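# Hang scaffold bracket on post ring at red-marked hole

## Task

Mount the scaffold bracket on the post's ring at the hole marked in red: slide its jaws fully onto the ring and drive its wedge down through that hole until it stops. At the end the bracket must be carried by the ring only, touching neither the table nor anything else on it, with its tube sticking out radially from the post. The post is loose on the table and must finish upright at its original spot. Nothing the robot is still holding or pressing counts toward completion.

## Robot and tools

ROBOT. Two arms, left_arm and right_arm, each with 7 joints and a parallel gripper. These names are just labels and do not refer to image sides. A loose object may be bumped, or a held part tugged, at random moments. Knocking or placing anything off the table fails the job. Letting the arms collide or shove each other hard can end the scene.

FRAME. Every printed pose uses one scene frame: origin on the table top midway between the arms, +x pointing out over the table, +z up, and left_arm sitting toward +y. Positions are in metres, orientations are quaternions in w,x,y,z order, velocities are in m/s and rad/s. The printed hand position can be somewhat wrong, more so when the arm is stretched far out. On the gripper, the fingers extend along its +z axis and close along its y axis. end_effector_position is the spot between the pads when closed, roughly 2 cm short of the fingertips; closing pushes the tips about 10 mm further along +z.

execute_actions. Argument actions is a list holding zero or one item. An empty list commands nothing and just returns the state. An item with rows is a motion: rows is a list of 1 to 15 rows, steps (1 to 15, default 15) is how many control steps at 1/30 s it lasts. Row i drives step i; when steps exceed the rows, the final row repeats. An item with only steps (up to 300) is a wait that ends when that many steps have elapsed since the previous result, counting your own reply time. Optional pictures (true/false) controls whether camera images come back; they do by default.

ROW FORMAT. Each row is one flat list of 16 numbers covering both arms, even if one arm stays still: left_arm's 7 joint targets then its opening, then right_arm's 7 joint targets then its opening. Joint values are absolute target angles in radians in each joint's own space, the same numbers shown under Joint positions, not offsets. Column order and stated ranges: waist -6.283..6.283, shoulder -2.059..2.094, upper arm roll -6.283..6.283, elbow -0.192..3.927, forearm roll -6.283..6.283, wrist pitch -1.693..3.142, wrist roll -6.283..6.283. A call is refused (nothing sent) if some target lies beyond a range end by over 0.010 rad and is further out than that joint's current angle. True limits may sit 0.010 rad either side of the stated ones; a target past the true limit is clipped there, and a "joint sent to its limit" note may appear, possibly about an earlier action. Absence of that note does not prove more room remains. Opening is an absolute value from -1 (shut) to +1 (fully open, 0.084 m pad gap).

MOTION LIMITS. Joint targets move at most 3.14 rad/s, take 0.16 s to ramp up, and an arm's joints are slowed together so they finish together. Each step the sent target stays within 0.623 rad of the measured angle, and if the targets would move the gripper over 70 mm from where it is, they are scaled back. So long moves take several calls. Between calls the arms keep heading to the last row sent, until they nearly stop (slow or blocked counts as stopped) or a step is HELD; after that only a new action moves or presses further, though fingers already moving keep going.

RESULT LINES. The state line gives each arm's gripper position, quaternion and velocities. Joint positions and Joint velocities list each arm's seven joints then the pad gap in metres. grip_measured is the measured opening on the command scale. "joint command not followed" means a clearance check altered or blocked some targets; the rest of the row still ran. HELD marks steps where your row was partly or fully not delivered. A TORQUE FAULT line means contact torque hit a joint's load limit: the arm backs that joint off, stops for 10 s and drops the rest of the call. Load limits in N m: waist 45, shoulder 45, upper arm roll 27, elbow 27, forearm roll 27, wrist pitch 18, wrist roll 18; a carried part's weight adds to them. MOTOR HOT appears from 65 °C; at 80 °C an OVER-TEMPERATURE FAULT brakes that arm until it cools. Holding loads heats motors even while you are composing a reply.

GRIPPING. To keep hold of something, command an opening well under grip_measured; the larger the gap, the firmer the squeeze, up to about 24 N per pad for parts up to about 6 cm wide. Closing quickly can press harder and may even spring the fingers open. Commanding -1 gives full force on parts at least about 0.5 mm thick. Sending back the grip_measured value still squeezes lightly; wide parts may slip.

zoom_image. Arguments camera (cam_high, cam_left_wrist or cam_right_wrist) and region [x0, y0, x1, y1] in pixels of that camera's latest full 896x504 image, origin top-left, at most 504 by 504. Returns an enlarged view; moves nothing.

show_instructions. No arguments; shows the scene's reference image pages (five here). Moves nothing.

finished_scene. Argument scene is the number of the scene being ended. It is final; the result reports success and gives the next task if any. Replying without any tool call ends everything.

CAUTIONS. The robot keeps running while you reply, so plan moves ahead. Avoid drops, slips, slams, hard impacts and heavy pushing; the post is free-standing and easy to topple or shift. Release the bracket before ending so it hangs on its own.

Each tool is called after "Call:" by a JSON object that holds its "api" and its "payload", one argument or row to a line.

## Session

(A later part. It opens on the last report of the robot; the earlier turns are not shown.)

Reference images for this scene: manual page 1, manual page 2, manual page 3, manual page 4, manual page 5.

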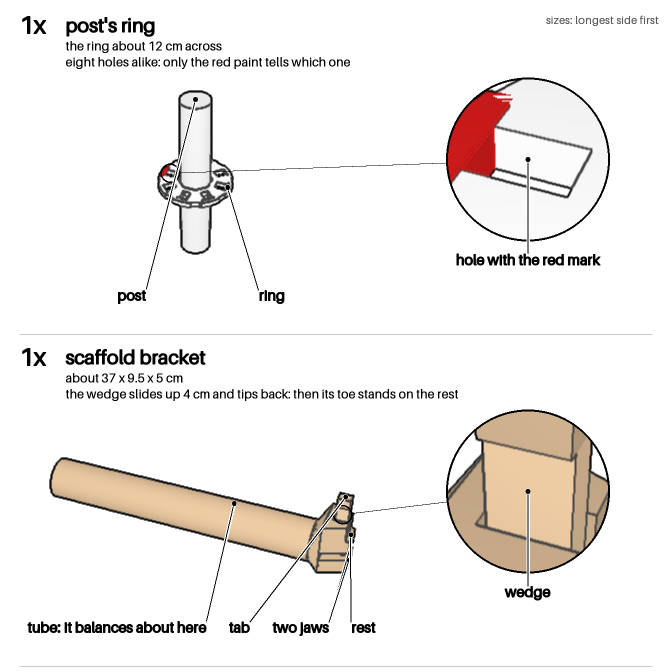

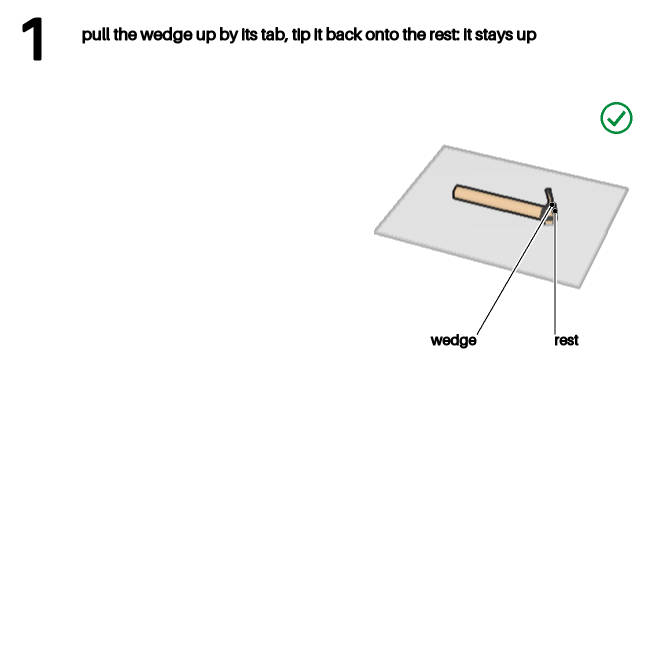

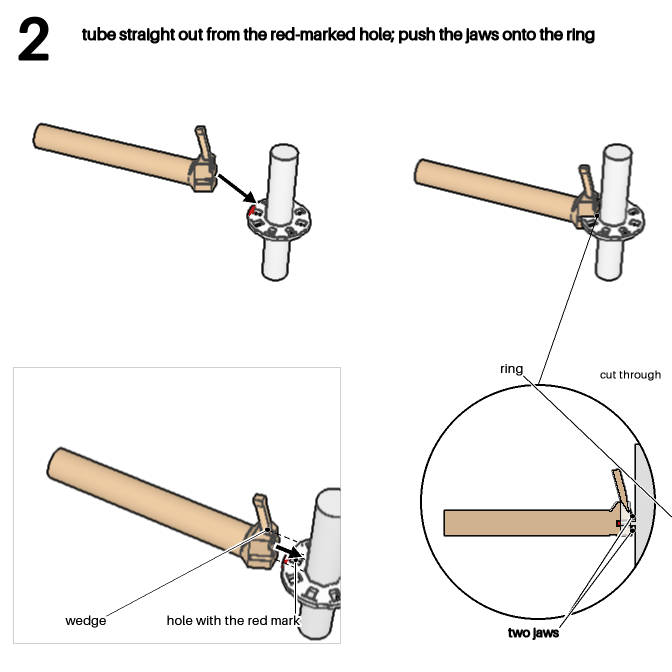

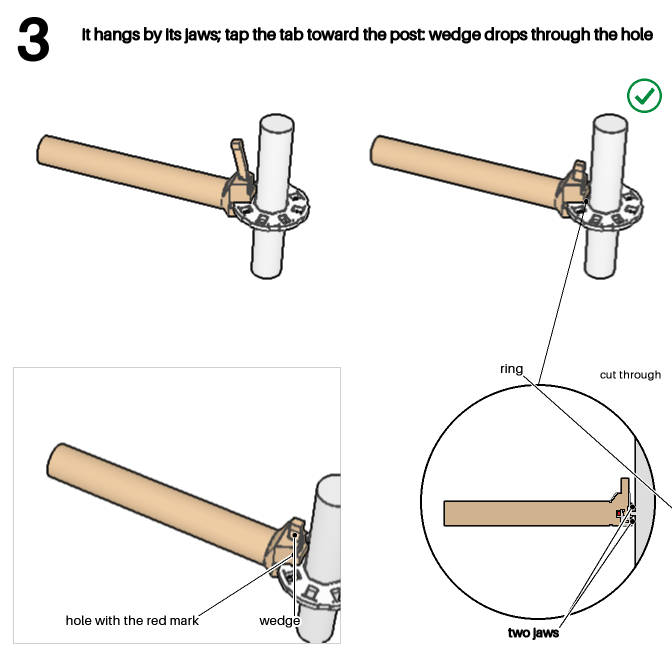

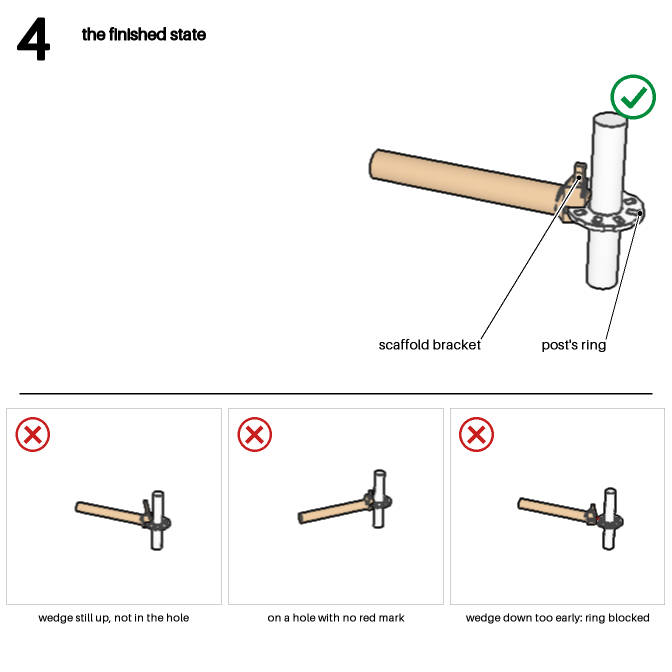

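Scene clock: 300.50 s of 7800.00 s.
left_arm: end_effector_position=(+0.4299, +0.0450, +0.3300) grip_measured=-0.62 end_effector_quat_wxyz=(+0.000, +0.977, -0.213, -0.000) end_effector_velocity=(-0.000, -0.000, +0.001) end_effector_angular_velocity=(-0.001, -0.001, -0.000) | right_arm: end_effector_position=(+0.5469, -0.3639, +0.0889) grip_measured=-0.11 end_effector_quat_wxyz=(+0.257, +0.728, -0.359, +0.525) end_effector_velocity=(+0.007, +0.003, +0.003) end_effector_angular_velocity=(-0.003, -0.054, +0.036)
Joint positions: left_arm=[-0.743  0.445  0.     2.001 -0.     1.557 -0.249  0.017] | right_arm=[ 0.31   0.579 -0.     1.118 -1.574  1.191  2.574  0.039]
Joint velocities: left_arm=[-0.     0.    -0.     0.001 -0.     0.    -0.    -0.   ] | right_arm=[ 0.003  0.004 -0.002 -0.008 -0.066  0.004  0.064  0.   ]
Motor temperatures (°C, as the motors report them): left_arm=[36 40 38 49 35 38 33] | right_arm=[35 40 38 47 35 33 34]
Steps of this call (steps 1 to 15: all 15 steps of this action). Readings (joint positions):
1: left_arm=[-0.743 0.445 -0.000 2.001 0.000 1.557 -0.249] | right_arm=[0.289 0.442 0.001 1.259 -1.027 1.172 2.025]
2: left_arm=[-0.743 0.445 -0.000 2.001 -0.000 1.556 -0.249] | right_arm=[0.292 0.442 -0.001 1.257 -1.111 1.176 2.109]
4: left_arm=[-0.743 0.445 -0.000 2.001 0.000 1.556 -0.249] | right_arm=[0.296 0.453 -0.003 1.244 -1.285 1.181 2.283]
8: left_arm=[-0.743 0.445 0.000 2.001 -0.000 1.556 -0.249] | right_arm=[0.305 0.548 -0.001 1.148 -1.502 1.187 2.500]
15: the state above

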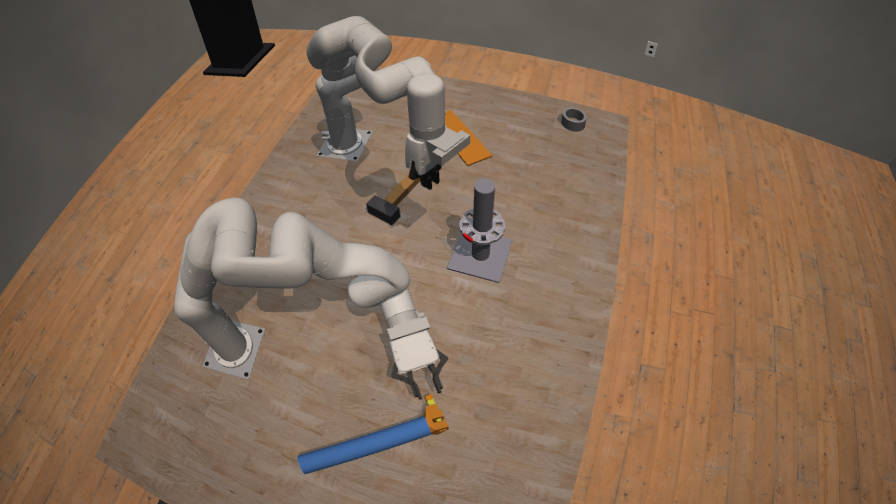

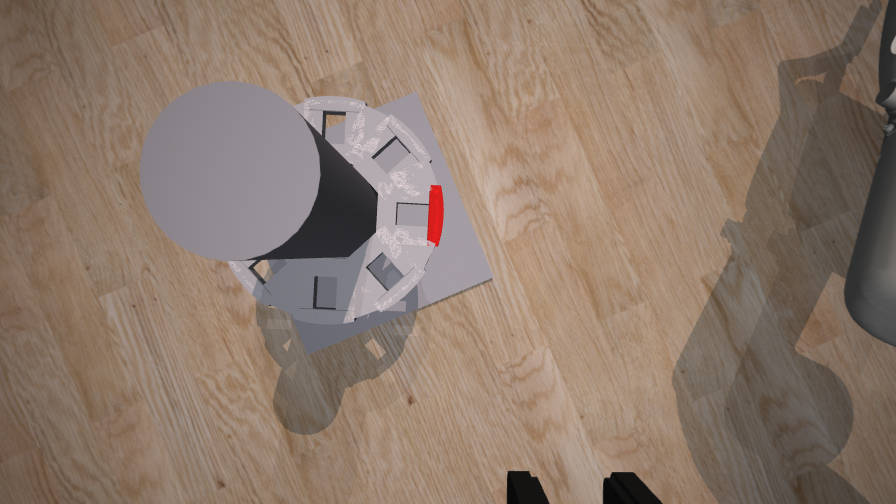

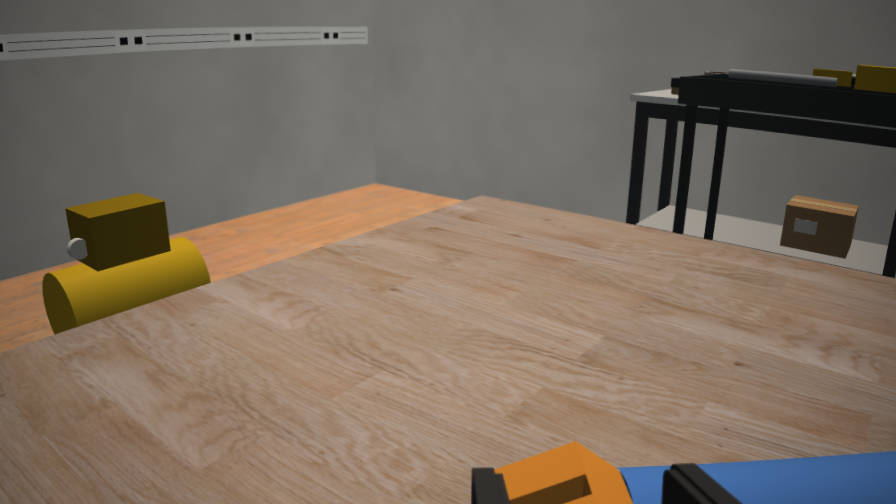

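Call:
{"api": "execute_actions", "payload": {
  "actions": [
    {"rows": [[-0.7427,0.4446,0,2.0011,0,1.5565,-0.249,-0.6, 0.3111,0.595,0,1.118,-1.584,1.1908,2.587,-0.1],[-0.7427,0.4446,0,2.0011,0,1.5565,-0.249,-0.6, 0.3112,0.611,0,1.125,-1.5875,1.1911,2.597,-0.1],[-0.7427,0.4446,0,2.0011,0,1.5565,-0.249,-0.6, 0.3112,0.627,0,1.1316,-1.591,1.1914,2.607,-0.1],[-0.7427,0.4446,0,2.0011,0,1.5565,-0.249,-0.6, 0.3113,0.643,0,1.1382,-1.595,1.1917,2.617,-0.1],[-0.7427,0.4446,0,2.0011,0,1.5565,-0.249,-0.6, 0.3113,0.659,0,1.1449,-1.5987,1.192,2.627,-0.1],[-0.7427,0.4446,0,2.0011,0,1.5565,-0.249,-0.6, 0.3113,0.675,0,1.1515,-1.6024,1.1923,2.637,-0.1],[-0.7427,0.4446,0,2.0011,0,1.5565,-0.249,-0.6, 0.3114,0.69,0,1.1578,-1.606,1.1925,2.647,-0.1],[-0.7427,0.4446,0,2.0011,0,1.5565,-0.249,-0.6, 0.3114,0.70,0,1.162,-1.608,1.1927,2.653,-0.1]], "steps": 15}
  ],
  "pictures": false
}}

Call:
{"api": "execute_actions", "payload": {
  "actions": [
    {"steps": 12}
  ]
}}

Scene clock: 315.07 s of 7800.00 s.
left_arm: end_effector_position=(+0.4299, +0.0450, +0.3300) grip_measured=-0.62 end_effector_quat_wxyz=(+0.000, +0.977, -0.213, -0.000) end_effector_velocity=(-0.000, -0.000, +0.000) end_effector_angular_velocity=(-0.000, -0.001, -0.000) | right_arm: end_effector_position=(+0.5462, -0.3636, +0.0433) grip_measured=-0.11 end_effector_quat_wxyz=(+0.257, +0.729, -0.356, +0.526) end_effector_velocity=(+0.011, +0.004, +0.005) end_effector_angular_velocity=(+0.016, -0.040, -0.002)
Joint positions: left_arm=[-0.743  0.445 -0.     2.001 -0.     1.556 -0.249  0.017] | right_arm=[ 0.311  0.697 -0.     1.161 -1.607  1.193  2.651  0.039]
Joint velocities: left_arm=[-0.001  0.     0.     0.001  0.     0.    -0.    -0.   ] | right_arm=[ 0.     0.011 -0.002  0.033 -0.009  0.003  0.023 -0.   ]
Motor temperatures (°C, as the motors report them): left_arm=[36 40 38 49 35 38 33] | right_arm=[35 40 38 46 35 33 34]
Steps of this call (steps 1 to 15: the robot went on to your last target; steps 16 to 90: nothing new was sent; then 11.07 s passed at rest; steps 91 to 105: all 15 steps of this action). Readings (joint positions):
91: left_arm=[-0.743 0.445 -0.000 2.001 -0.000 1.557 -0.249] | right_arm=[0.311 0.583 -0.000 1.113 -1.581 1.191 2.580]
92: left_arm=[-0.743 0.445 0.000 2.001 0.000 1.557 -0.249] | right_arm=[0.311 0.585 -0.000 1.115 -1.582 1.191 2.581]
94: left_arm=[-0.743 0.445 -0.000 2.001 0.000 1.556 -0.249] | right_arm=[0.311 0.599 -0.000 1.122 -1.585 1.191 2.591]
98: left_arm=[-0.743 0.445 0.000 2.001 -0.000 1.556 -0.249] | right_arm=[0.311 0.653 0.000 1.142 -1.597 1.192 2.623]
105: the state above

Scene clock: 315.47 s of 7800.00 s.
left_arm: end_effector_position=(+0.4299, +0.0450, +0.3300) grip_measured=-0.62 end_effector_quat_wxyz=(+0.000, +0.977, -0.213, -0.000) end_effector_velocity=(+0.000, +0.000, +0.000) end_effector_angular_velocity=(-0.000, -0.000, +0.002) | right_arm: end_effector_position=(+0.5464, -0.3635, +0.0425) grip_measured=-0.11 end_effector_quat_wxyz=(+0.257, +0.728, -0.356, +0.526) end_effector_velocity=(+0.000, -0.001, -0.000) end_effector_angular_velocity=(-0.000, -0.000, -0.002)
Joint positions: left_arm=[-0.743  0.445 -0.     2.001 -0.     1.556 -0.249  0.017] | right_arm=[ 0.311  0.7   -0.     1.162 -1.608  1.193  2.653  0.039]
Joint velocities: left_arm=[ 0.001 -0.     0.     0.    -0.    -0.    -0.001 -0.   ] | right_arm=[-0.001  0.001 -0.     0.001 -0.     0.     0.     0.   ]
Motor temperatures (°C, as the motors report them): left_arm=[36 40 38 49 35 38 33] | right_arm=[35 40 38 46 35 33 34]
Steps of this call (steps 1 to 12: the robot went on to your last target). Readings (joint positions):
1: left_arm=[-0.743 0.445 0.000 2.001 0.000 1.556 -0.249] | right_arm=[0.311 0.698 -0.000 1.161 -1.608 1.193 2.652]
2: left_arm=[-0.743 0.445 0.000 2.001 -0.000 1.556 -0.249] | right_arm=[0.311 0.698 -0.000 1.162 -1.608 1.193 2.652]
4: left_arm=[-0.743 0.445 0.000 2.001 -0.000 1.556 -0.249] | right_arm=[0.311 0.698 -0.000 1.162 -1.608 1.193 2.653]
8: left_arm=[-0.743 0.445 -0.000 2.001 0.000 1.556 -0.249] | right_arm=[0.311 0.699 -0.000 1.162 -1.608 1.193 2.653]
12: the state above

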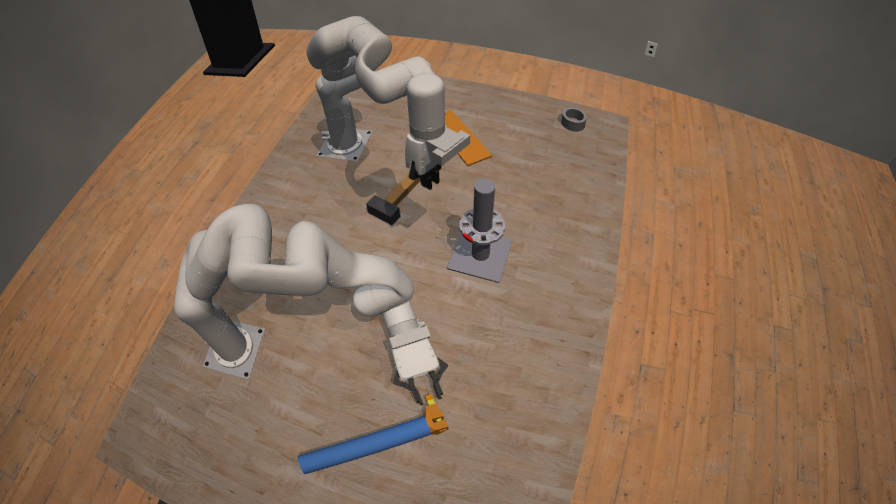

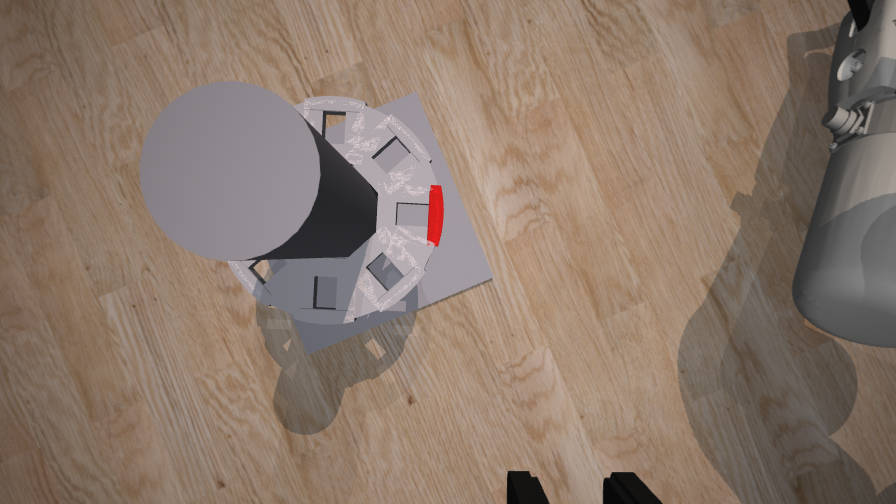

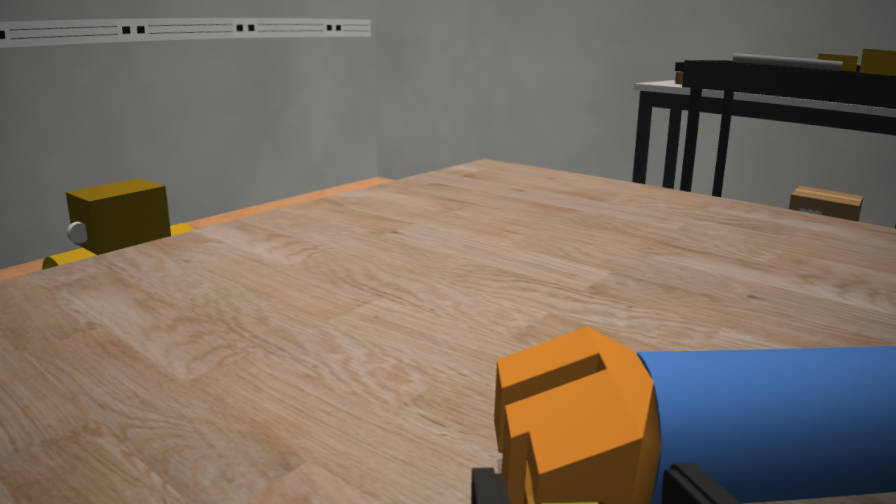

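Call:
{"api": "execute_actions", "payload": {
  "actions": [
    {"rows": [[-0.7427,0.4446,0,2.0011,0,1.5565,-0.249,-0.6, 0.3114,0.706,0,1.1645,-1.6095,1.1928,2.657,-0.1],[-0.7427,0.4446,0,2.0011,0,1.5565,-0.249,-0.6, 0.3114,0.712,0,1.167,-1.611,1.1929,2.661,-0.1],[-0.7427,0.4446,0,2.0011,0,1.5565,-0.249,-0.6, 0.3114,0.718,0,1.1695,-1.6123,1.193,2.6647,-0.1],[-0.7427,0.4446,0,2.0011,0,1.5565,-0.249,-0.6, 0.3114,0.724,0,1.172,-1.6137,1.1932,2.6685,-0.1],[-0.7427,0.4446,0,2.0011,0,1.5565,-0.249,-0.6, 0.3115,0.730,0,1.1745,-1.6151,1.1933,2.672,-0.1],[-0.7427,0.4446,0,2.0011,0,1.5565,-0.249,-0.6, 0.3115,0.736,0,1.177,-1.6165,1.1934,2.676,-0.1],[-0.7427,0.4446,0,2.0011,0,1.5565,-0.249,-0.6, 0.3115,0.7424,0,1.1796,-1.618,1.1935,2.680,-0.1]], "steps": 15}
  ],
  "pictures": false
}}

Call:
{"api": "execute_actions", "payload": {
  "actions": [
    {"rows": [[-0.7427,0.4446,0,2.0011,0,1.5565,-0.249,-0.6, 0.3115,0.7424,0,1.1796,-1.618,1.1935,2.680,-0.2],[-0.7427,0.4446,0,2.0011,0,1.5565,-0.249,-0.6, 0.3115,0.7424,0,1.1796,-1.618,1.1935,2.680,-0.3],[-0.7427,0.4446,0,2.0011,0,1.5565,-0.249,-0.6, 0.3115,0.7424,0,1.1796,-1.618,1.1935,2.680,-0.4],[-0.7427,0.4446,0,2.0011,0,1.5565,-0.249,-0.6, 0.3115,0.7424,0,1.1796,-1.618,1.1935,2.680,-0.48],[-0.7427,0.4446,0,2.0011,0,1.5565,-0.249,-0.6, 0.3115,0.7424,0,1.1796,-1.618,1.1935,2.680,-0.52]], "steps": 15}
  ]
}}

Scene clock: 339.90 s of 7800.00 s.
left_arm: end_effector_position=(+0.4299, +0.0450, +0.3300) grip_measured=-0.62 end_effector_quat_wxyz=(+0.000, +0.977, -0.213, -0.000) end_effector_velocity=(-0.000, -0.000, -0.001) end_effector_angular_velocity=(+0.001, +0.001, +0.000) | right_arm: end_effector_position=(+0.5458, -0.3638, +0.0265) grip_measured=-0.11 end_effector_quat_wxyz=(+0.257, +0.728, -0.356, +0.526) end_effector_velocity=(+0.003, +0.001, +0.001) end_effector_angular_velocity=(+0.003, -0.009, -0.001)
Joint positions: left_arm=[-0.743  0.445 -0.     2.001 -0.     1.556 -0.249  0.017] | right_arm=[ 0.311  0.741 -0.     1.179 -1.618  1.193  2.679  0.039]
Joint velocities: left_arm=[-0.     0.    -0.    -0.001 -0.     0.    -0.001  0.   ] | right_arm=[-0.     0.003 -0.001  0.009 -0.002  0.001  0.004 -0.   ]
Motor temperatures (°C, as the motors report them): left_arm=[36 40 38 49 35 38 33] | right_arm=[35 40 38 45 35 33 34]
Steps of this call (steps 1 to 15: the robot went on to your last target; steps 16 to 90: nothing new was sent; then 20.93 s passed at rest; steps 91 to 105: all 15 steps of this action). Readings (joint positions):
91: left_arm=[-0.743 0.445 0.000 2.001 -0.000 1.557 -0.249] | right_arm=[0.311 0.700 -0.000 1.162 -1.608 1.193 2.653]
92: left_arm=[-0.743 0.445 0.000 2.001 -0.000 1.556 -0.249] | right_arm=[0.311 0.701 -0.000 1.163 -1.608 1.193 2.654]
94: left_arm=[-0.743 0.445 -0.000 2.001 -0.000 1.556 -0.249] | right_arm=[0.311 0.707 -0.000 1.166 -1.610 1.193 2.658]
98: left_arm=[-0.743 0.445 -0.000 2.001 -0.000 1.556 -0.249] | right_arm=[0.311 0.729 0.000 1.174 -1.615 1.193 2.671]
105: the state above

Scene clock: 340.40 s of 7800.00 s.
left_arm: end_effector_position=(+0.4299, +0.0450, +0.3300) grip_measured=-0.62 end_effector_quat_wxyz=(+0.000, +0.977, -0.213, -0.000) end_effector_velocity=(+0.000, -0.000, +0.000) end_effector_angular_velocity=(-0.001, -0.001, -0.002) | right_arm: end_effector_position=(+0.5457, -0.3638, +0.0261) grip_measured=-0.54 end_effector_quat_wxyz=(+0.257, +0.728, -0.356, +0.526) end_effector_velocity=(-0.000, -0.000, -0.000) end_effector_angular_velocity=(-0.001, +0.002, +0.001)
Joint positions: left_arm=[-0.743  0.445  0.     2.001 -0.     1.557 -0.249  0.017] | right_arm=[ 0.312  0.742 -0.     1.18  -1.618  1.194  2.68   0.02 ]
Joint velocities: left_arm=[ 0.     0.    -0.     0.001 -0.    -0.     0.002 -0.   ] | right_arm=[ 0.     0.001  0.    -0.    -0.001 -0.    -0.001 -0.   ]
Motor temperatures (°C, as the motors report them): left_arm=[36 40 38 49 35 38 33] | right_arm=[35 40 38 45 35 33 34]
Steps of this call (steps 1 to 15: all 15 steps of this action). Readings (joint positions):
1: left_arm=[-0.743 0.445 0.000 2.001 0.000 1.556 -0.249] | right_arm=[0.311 0.742 -0.000 1.180 -1.618 1.194 2.680]
2: left_arm=[-0.743 0.445 0.000 2.001 -0.000 1.556 -0.249] | right_arm=[0.311 0.742 -0.000 1.180 -1.618 1.194 2.680]
4: left_arm=[-0.743 0.445 0.000 2.001 -0.000 1.557 -0.249] | right_arm=[0.311 0.742 -0.000 1.180 -1.618 1.194 2.680]
8: left_arm=[-0.743 0.445 0.000 2.001 -0.000 1.556 -0.249] | right_arm=[0.311 0.742 -0.000 1.180 -1.618 1.194 2.680]
15: the state above

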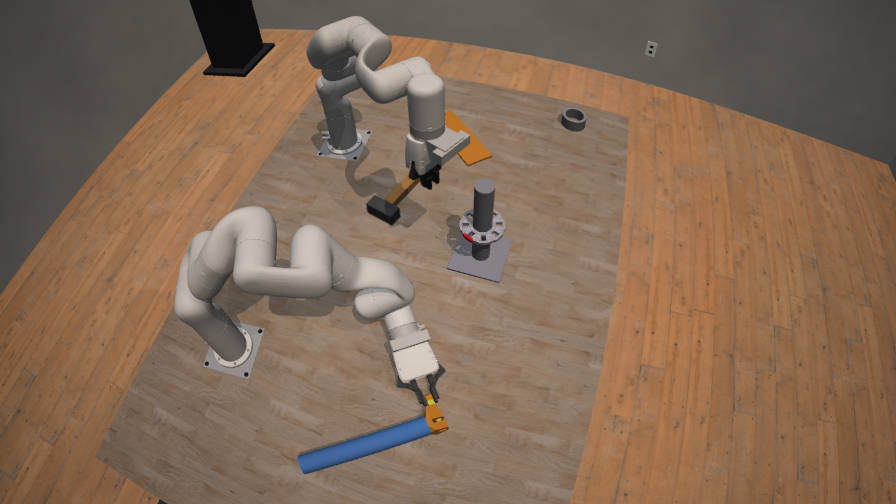

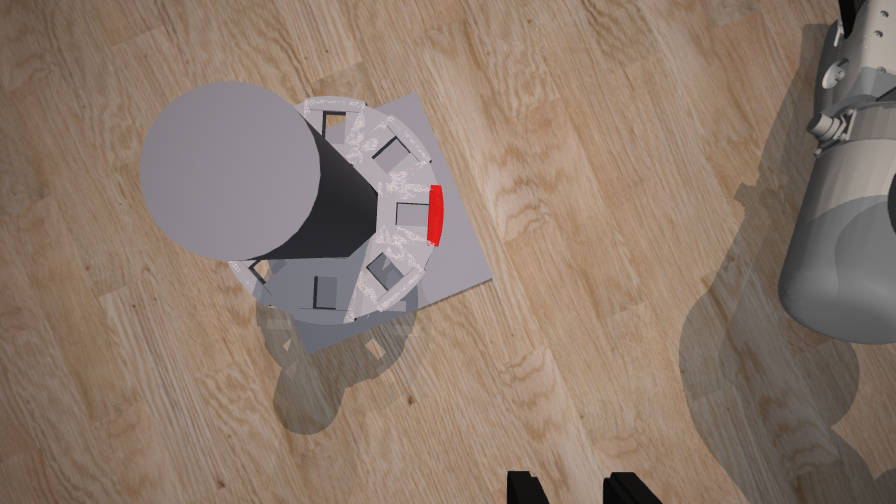

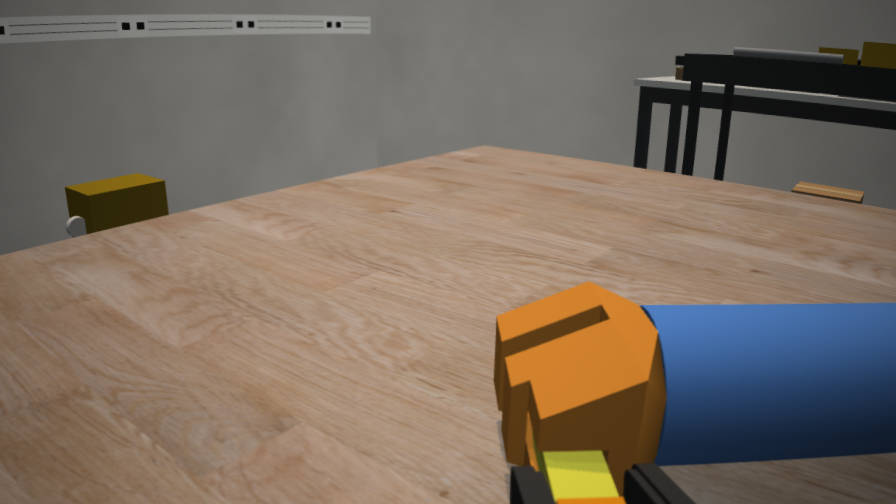

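Call:
{"api": "zoom_image", "payload": {
  "camera": "cam_right_wrist",
  "region": [470, 380, 720, 504]
}}

Call:
{"api": "zoom_image", "payload": {
  "camera": "cam_high",
  "region": [370, 340, 490, 450]
}}

Region (470, 380, 720, 504) of cam_right_wrist's 896x504 image, scaled by 2.016, with more detail than that image has; it fills the top 250 rows of this view, and the rest is white.

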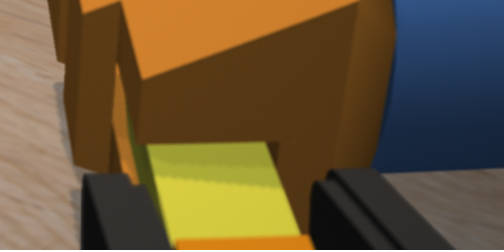

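Region (370, 340, 490, 450) of cam_high's 896x504 image, scaled by 4.200, with more detail than that image has; it fills the top 462 rows of this view, and the rest is white.

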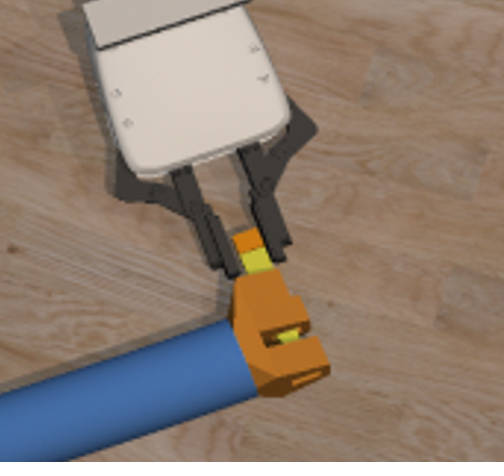

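Call:
{"api": "execute_actions", "payload": {
  "actions": [
    {"rows": [[-0.7427,0.4446,0,2.0011,0,1.5565,-0.249,-0.6, 0.3115,0.7424,0,1.1796,-1.618,1.1935,2.680,-0.56],[-0.7427,0.4446,0,2.0011,0,1.5565,-0.249,-0.6, 0.3115,0.7424,0,1.1796,-1.618,1.1935,2.680,-0.6],[-0.7427,0.4446,0,2.0011,0,1.5565,-0.249,-0.6, 0.3115,0.7424,0,1.1796,-1.618,1.1935,2.680,-0.63],[-0.7427,0.4446,0,2.0011,0,1.5565,-0.249,-0.6, 0.3115,0.7424,0,1.1796,-1.618,1.1935,2.680,-0.66],[-0.7427,0.4446,0,2.0011,0,1.5565,-0.249,-0.6, 0.3115,0.7424,0,1.1796,-1.618,1.1935,2.680,-0.69],[-0.7427,0.4446,0,2.0011,0,1.5565,-0.249,-0.6, 0.3115,0.7424,0,1.1796,-1.618,1.1935,2.680,-0.72],[-0.7427,0.4446,0,2.0011,0,1.5565,-0.249,-0.6, 0.3115,0.7424,0,1.1796,-1.618,1.1935,2.680,-0.76],[-0.7427,0.4446,0,2.0011,0,1.5565,-0.249,-0.6, 0.3115,0.7424,0,1.1796,-1.618,1.1935,2.680,-0.8],[-0.7427,0.4446,0,2.0011,0,1.5565,-0.249,-0.6, 0.3115,0.7424,0,1.1796,-1.618,1.1935,2.680,-0.85],[-0.7427,0.4446,0,2.0011,0,1.5565,-0.249,-0.6, 0.3115,0.7424,0,1.1796,-1.618,1.1935,2.680,-0.9]], "steps": 15}
  ],
  "pictures": false
}}

Call:
{"api": "execute_actions", "payload": {
  "actions": [
    {"rows": [[-0.7427,0.4446,0,2.0011,0,1.5565,-0.249,-0.6, 0.3145,0.742,0,1.1787,-1.6154,1.1948,2.6804,-0.9],[-0.7427,0.4446,0,2.0011,0,1.5565,-0.249,-0.6, 0.3185,0.7414,0,1.1774,-1.612,1.1965,2.681,-0.9],[-0.7427,0.4446,0,2.0011,0,1.5565,-0.249,-0.6, 0.323,0.7407,0,1.176,-1.608,1.1984,2.6816,-0.9],[-0.7427,0.4446,0,2.0011,0,1.5565,-0.249,-0.6, 0.328,0.74,0,1.1745,-1.6038,1.2006,2.6823,-0.9],[-0.7427,0.4446,0,2.0011,0,1.5565,-0.249,-0.6, 0.3333,0.7392,0,1.1728,-1.5993,1.2029,2.6831,-0.9],[-0.7427,0.4446,0,2.0011,0,1.5565,-0.249,-0.6, 0.3386,0.7384,0,1.1711,-1.5947,1.2051,2.6839,-0.9],[-0.7427,0.4446,0,2.0011,0,1.5565,-0.249,-0.6, 0.3436,0.7377,0,1.1696,-1.5904,1.2073,2.6846,-0.9],[-0.7427,0.4446,0,2.0011,0,1.5565,-0.249,-0.6, 0.348,0.737,0,1.1682,-1.5866,1.2092,2.6852,-0.9],[-0.7427,0.4446,0,2.0011,0,1.5565,-0.249,-0.6, 0.352,0.7365,0,1.167,-1.5832,1.2109,2.6858,-0.9],[-0.7427,0.4446,0,2.0011,0,1.5565,-0.249,-0.6, 0.3551,0.736,0,1.166,-1.5805,1.2122,2.6862,-0.9]], "steps": 15}
  ]
}}

Scene clock: 381.80 s of 7800.00 s.
left_arm: end_effector_position=(+0.4299, +0.0450, +0.3300) grip_measured=-0.62 end_effector_quat_wxyz=(+0.000, +0.977, -0.213, -0.000) end_effector_velocity=(-0.001, -0.001, -0.000) end_effector_angular_velocity=(+0.000, +0.000, -0.002) | right_arm: end_effector_position=(+0.5458, -0.3634, +0.0261) grip_measured=-0.67 end_effector_quat_wxyz=(+0.257, +0.729, -0.356, +0.526) end_effector_velocity=(-0.000, -0.000, -0.000) end_effector_angular_velocity=(-0.001, +0.001, -0.000)
Joint positions: left_arm=[-0.743  0.445  0.     2.001 -0.     1.556 -0.249  0.017] | right_arm=[ 0.312  0.742  0.     1.18  -1.618  1.193  2.68   0.015]
Joint velocities: left_arm=[-0.001  0.    -0.    -0.     0.    -0.     0.    -0.   ] | right_arm=[ 0.001  0.    -0.001 -0.     0.001  0.    -0.002  0.   ]
Motor temperatures (°C, as the motors report them): left_arm=[36 40 38 49 35 38 33] | right_arm=[35 40 38 45 35 33 34]
Steps of this call (steps 1 to 15: the robot went on to your last target; steps 16 to 90: nothing new was sent; then 37.90 s passed at rest; steps 91 to 105: all 15 steps of this action). Readings (joint positions):
91: left_arm=[-0.743 0.445 -0.000 2.001 0.000 1.556 -0.249] | right_arm=[0.312 0.742 0.000 1.180 -1.618 1.193 2.680]
92: left_arm=[-0.743 0.445 0.000 2.001 -0.000 1.556 -0.249] | right_arm=[0.312 0.742 0.000 1.180 -1.618 1.193 2.680]
94: left_arm=[-0.743 0.445 -0.000 2.001 -0.000 1.557 -0.249] | right_arm=[0.312 0.742 0.000 1.180 -1.618 1.193 2.680]
98: left_arm=[-0.743 0.445 0.000 2.001 -0.000 1.556 -0.249] | right_arm=[0.312 0.742 0.001 1.180 -1.618 1.193 2.680]
105: the state above

Scene clock: 382.30 s of 7800.00 s.
left_arm: end_effector_position=(+0.4299, +0.0450, +0.3300) grip_measured=-0.62 end_effector_quat_wxyz=(+0.000, +0.977, -0.213, +0.000) end_effector_velocity=(+0.000, +0.001, -0.000) end_effector_angular_velocity=(+0.001, +0.001, +0.001) | right_arm: end_effector_position=(+0.5339, -0.3485, +0.0259) grip_measured=-0.67 end_effector_quat_wxyz=(+0.257, +0.729, -0.356, +0.526) end_effector_velocity=(-0.004, +0.004, +0.000) end_effector_angular_velocity=(-0.002, -0.000, -0.003)
Joint positions: left_arm=[-0.743  0.445 -0.     2.001  0.     1.556 -0.249  0.017] | right_arm=[ 0.354  0.736  0.     1.167 -1.582  1.212  2.686  0.015]
Joint velocities: left_arm=[ 0.     0.     0.001 -0.001 -0.    -0.    -0.     0.   ] | right_arm=[ 0.018 -0.002 -0.006 -0.003  0.016  0.005  0.002  0.   ]
Motor temperatures (°C, as the motors report them): left_arm=[36 40 38 49 35 38 33] | right_arm=[35 40 38 45 35 33 34]
Steps of this call (steps 1 to 15: all 15 steps of this action). Readings (joint positions):
1: left_arm=[-0.743 0.445 -0.000 2.001 0.000 1.556 -0.249] | right_arm=[0.312 0.742 0.000 1.180 -1.618 1.193 2.680]
2: left_arm=[-0.743 0.445 0.000 2.001 0.000 1.557 -0.249] | right_arm=[0.312 0.742 0.000 1.180 -1.617 1.194 2.680]
4: left_arm=[-0.743 0.445 -0.000 2.001 -0.000 1.557 -0.249] | right_arm=[0.316 0.742 -0.000 1.178 -1.614 1.195 2.681]
8: left_arm=[-0.743 0.445 0.000 2.001 0.000 1.556 -0.249] | right_arm=[0.333 0.739 0.000 1.173 -1.600 1.203 2.683]
15: the state above

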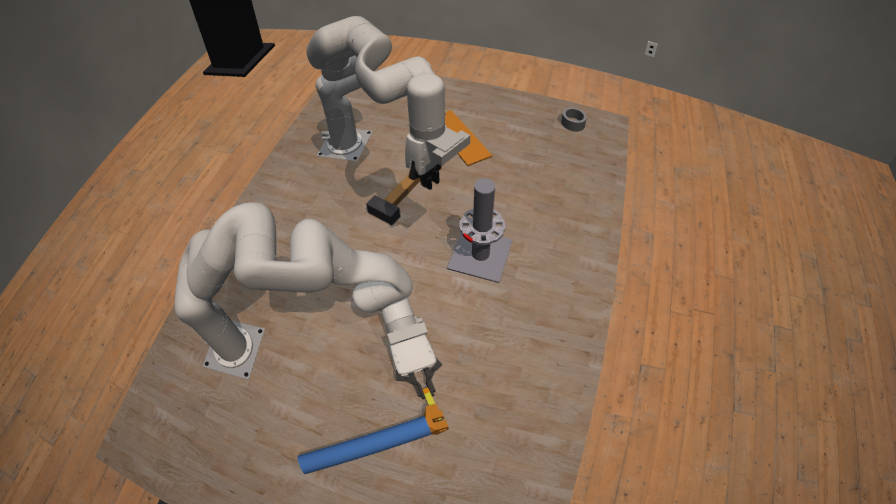

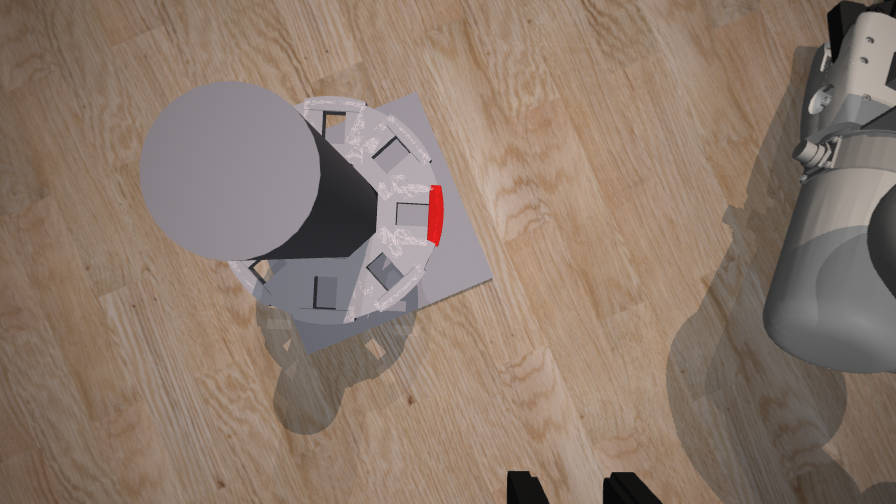

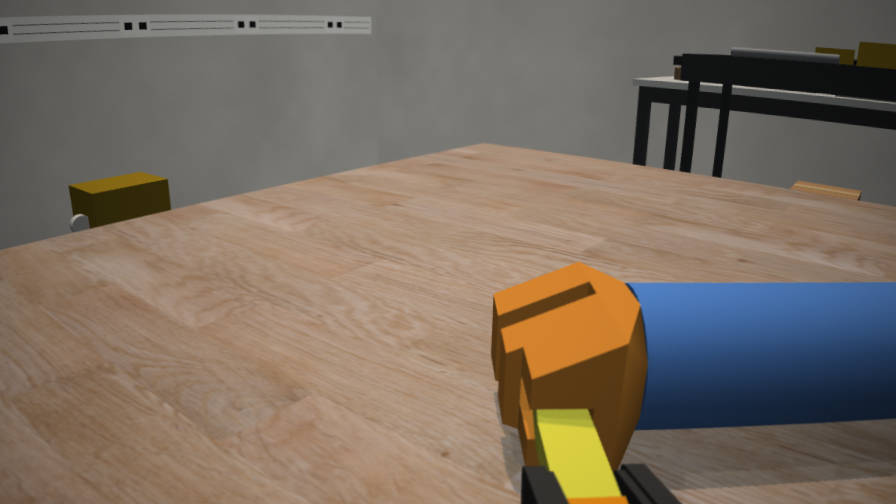

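Call:
{"api": "execute_actions", "payload": {
  "actions": [
    {"rows": [[-0.7427,0.4446,0,2.0011,0,1.5565,-0.249,-0.6, 0.3517,0.73,0,1.164,-1.577,1.204,2.6797,-0.95],[-0.7427,0.4446,0,2.0011,0,1.5565,-0.249,-0.6, 0.3458,0.7195,0,1.1604,-1.5709,1.1896,2.6683,-0.95],[-0.7427,0.4446,0,2.0011,0,1.5565,-0.249,-0.6, 0.3374,0.7044,0,1.1552,-1.5622,1.169,2.6521,-0.95],[-0.7427,0.4446,0,2.0011,0,1.5565,-0.249,-0.6, 0.3264,0.6849,0,1.1486,-1.5509,1.1423,2.631,-0.95],[-0.7427,0.4446,0,2.0011,0,1.5565,-0.249,-0.6, 0.3137,0.6623,0,1.1409,-1.5378,1.1115,2.6067,-0.95],[-0.7427,0.4446,0,2.0011,0,1.5565,-0.249,-0.6, 0.3002,0.6382,0,1.1327,-1.5239,1.0786,2.5807,-0.95],[-0.7427,0.4446,0,2.0011,0,1.5565,-0.249,-0.6, 0.2859,0.6127,0,1.124,-1.5091,1.0437,2.5531,-0.95],[-0.7427,0.4446,0,2.0011,0,1.5565,-0.249,-0.6, 0.2707,0.5856,0,1.1148,-1.4934,1.0067,2.5239,-0.95],[-0.7427,0.4446,0,2.0011,0,1.5565,-0.249,-0.6, 0.2567,0.5708,0,1.1136,-1.4701,0.9803,2.4909,-0.95],[-0.7427,0.4446,0,2.0011,0,1.5565,-0.249,-0.6, 0.2427,0.5561,0,1.1124,-1.4469,0.9538,2.4579,-0.95],[-0.7427,0.4446,0,2.0011,0,1.5565,-0.249,-0.6, 0.2287,0.5413,0,1.1112,-1.4236,0.9274,2.4249,-0.95],[-0.7427,0.4446,0,2.0011,0,1.5565,-0.249,-0.6, 0.2147,0.5265,0,1.1099,-1.4004,0.901,2.3919,-0.95],[-0.7427,0.4446,0,2.0011,0,1.5565,-0.249,-0.6, 0.2007,0.5117,0,1.1087,-1.3771,0.8746,2.3589,-0.95],[-0.7427,0.4446,0,2.0011,0,1.5565,-0.249,-0.6, 0.1867,0.497,0,1.1075,-1.3539,0.8481,2.3259,-0.95],[-0.7427,0.4446,0,2.0011,0,1.5565,-0.249,-0.6, 0.1727,0.4822,0,1.1063,-1.3306,0.8217,2.2929,-0.95]], "steps": 15}
  ],
  "pictures": false
}}

Call:
{"api": "execute_actions", "payload": {
  "actions": [
    {"steps": 15}
  ]
}}

Scene clock: 431.70 s of 7800.00 s.
left_arm: end_effector_position=(+0.4299, +0.0450, +0.3300) grip_measured=-0.62 end_effector_quat_wxyz=(+0.000, +0.977, -0.213, -0.000) end_effector_velocity=(-0.000, +0.000, -0.000) end_effector_angular_velocity=(+0.000, +0.001, +0.001) | right_arm: end_effector_position=(+0.5398, -0.3595, +0.0543) grip_measured=-0.66 end_effector_quat_wxyz=(+0.210, +0.795, -0.391, +0.414) end_effector_velocity=(+0.025, -0.035, +0.082) end_effector_angular_velocity=(+0.666, +0.508, +0.000)
Joint positions: left_arm=[-0.743  0.445  0.     2.001 -0.     1.556 -0.249  0.017] | right_arm=[ 0.227  0.542 -0.     1.114 -1.419  0.927  2.421  0.015]
Joint velocities: left_arm=[-0.    -0.     0.001 -0.001 -0.001  0.    -0.     0.   ] | right_arm=[-0.412 -0.458 -0.001 -0.062  0.657 -0.796 -0.948  0.   ]
Motor temperatures (°C, as the motors report them): left_arm=[36 40 38 49 35 38 33] | right_arm=[35 40 38 44 35 33 34]
Steps of this call (steps 1 to 15: the robot went on to your last target; steps 16 to 90: nothing new was sent; then 45.90 s passed at rest; steps 91 to 105: all 15 steps of this action). Readings (joint positions):
91: left_arm=[-0.743 0.445 0.000 2.001 -0.000 1.557 -0.249] | right_arm=[0.355 0.736 -0.000 1.166 -1.580 1.212 2.686]
92: left_arm=[-0.743 0.445 -0.000 2.001 -0.000 1.556 -0.249] | right_arm=[0.354 0.735 0.000 1.165 -1.580 1.210 2.684]
94: left_arm=[-0.743 0.445 -0.000 2.001 -0.000 1.556 -0.249] | right_arm=[0.349 0.726 0.001 1.162 -1.574 1.196 2.674]
98: left_arm=[-0.743 0.445 0.000 2.001 0.000 1.556 -0.249] | right_arm=[0.319 0.672 0.001 1.143 -1.542 1.122 2.615]
105: the state above

Scene clock: 432.20 s of 7800.00 s.
left_arm: end_effector_position=(+0.4299, +0.0450, +0.3300) grip_measured=-0.62 end_effector_quat_wxyz=(+0.000, +0.977, -0.213, -0.000) end_effector_velocity=(-0.000, -0.000, +0.000) end_effector_angular_velocity=(+0.000, -0.000, +0.000) | right_arm: end_effector_position=(+0.5437, -0.3633, +0.0662) grip_measured=-0.67 end_effector_quat_wxyz=(+0.184, +0.817, -0.400, +0.373) end_effector_velocity=(+0.001, +0.002, +0.002) end_effector_angular_velocity=(+0.009, -0.002, +0.003)
Joint positions: left_arm=[-0.743  0.445 -0.     2.001 -0.     1.556 -0.249  0.017] | right_arm=[ 0.173  0.483 -0.001  1.105 -1.331  0.823  2.294  0.015]
Joint velocities: left_arm=[-0.001  0.     0.001  0.    -0.     0.    -0.001 -0.   ] | right_arm=[-0.001 -0.004  0.002  0.001  0.005 -0.007 -0.004 -0.   ]
Motor temperatures (°C, as the motors report them): left_arm=[36 40 38 49 35 38 33] | right_arm=[35 40 38 44 35 33 34]
Steps of this call (steps 1 to 15: the robot went on to your last target). Readings (joint positions):
1: left_arm=[-0.743 0.445 -0.000 2.001 0.000 1.557 -0.249] | right_arm=[0.213 0.527 -0.000 1.112 -1.397 0.901 2.389]
2: left_arm=[-0.743 0.445 0.000 2.001 0.000 1.556 -0.249] | right_arm=[0.200 0.513 -0.001 1.110 -1.377 0.877 2.360]
4: left_arm=[-0.743 0.445 -0.000 2.001 0.000 1.557 -0.249] | right_arm=[0.183 0.494 -0.003 1.109 -1.351 0.847 2.323]
8: left_arm=[-0.743 0.445 0.000 2.001 0.000 1.556 -0.249] | right_arm=[0.175 0.486 -0.001 1.105 -1.335 0.828 2.300]
15: the state above

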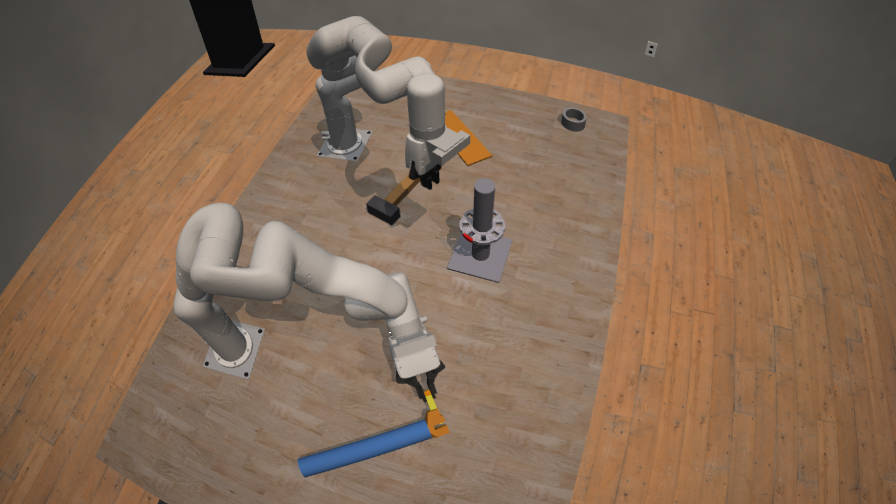

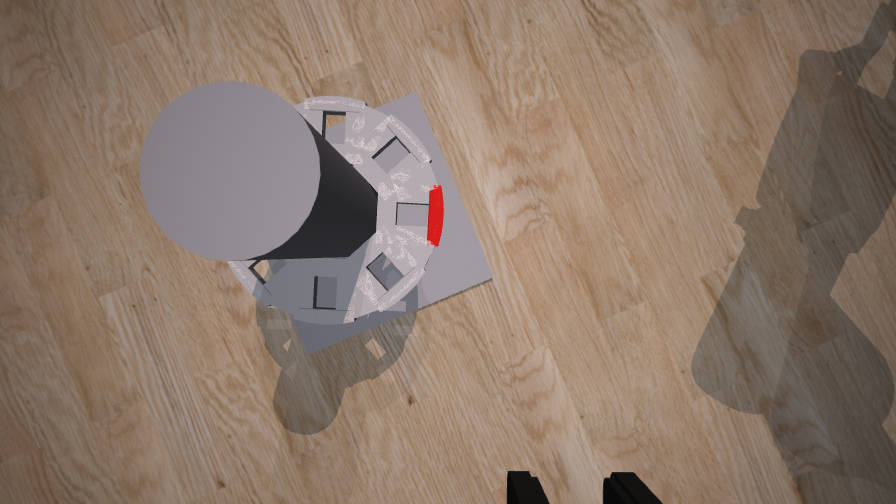

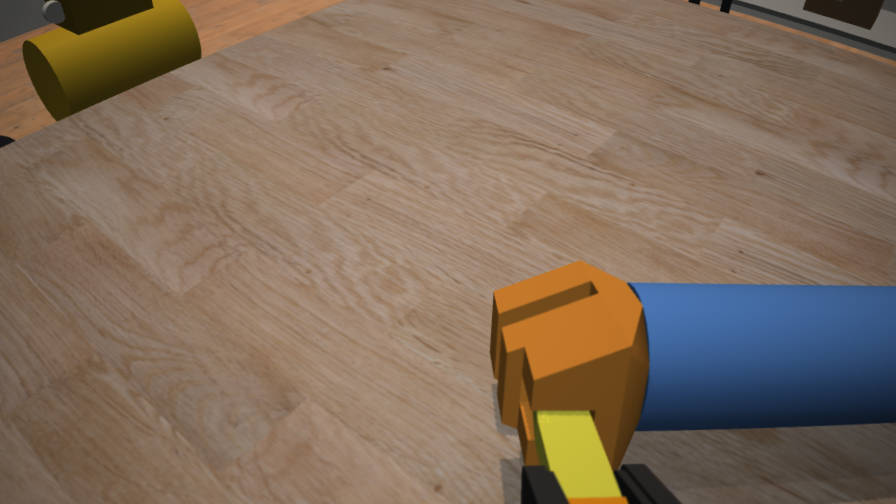

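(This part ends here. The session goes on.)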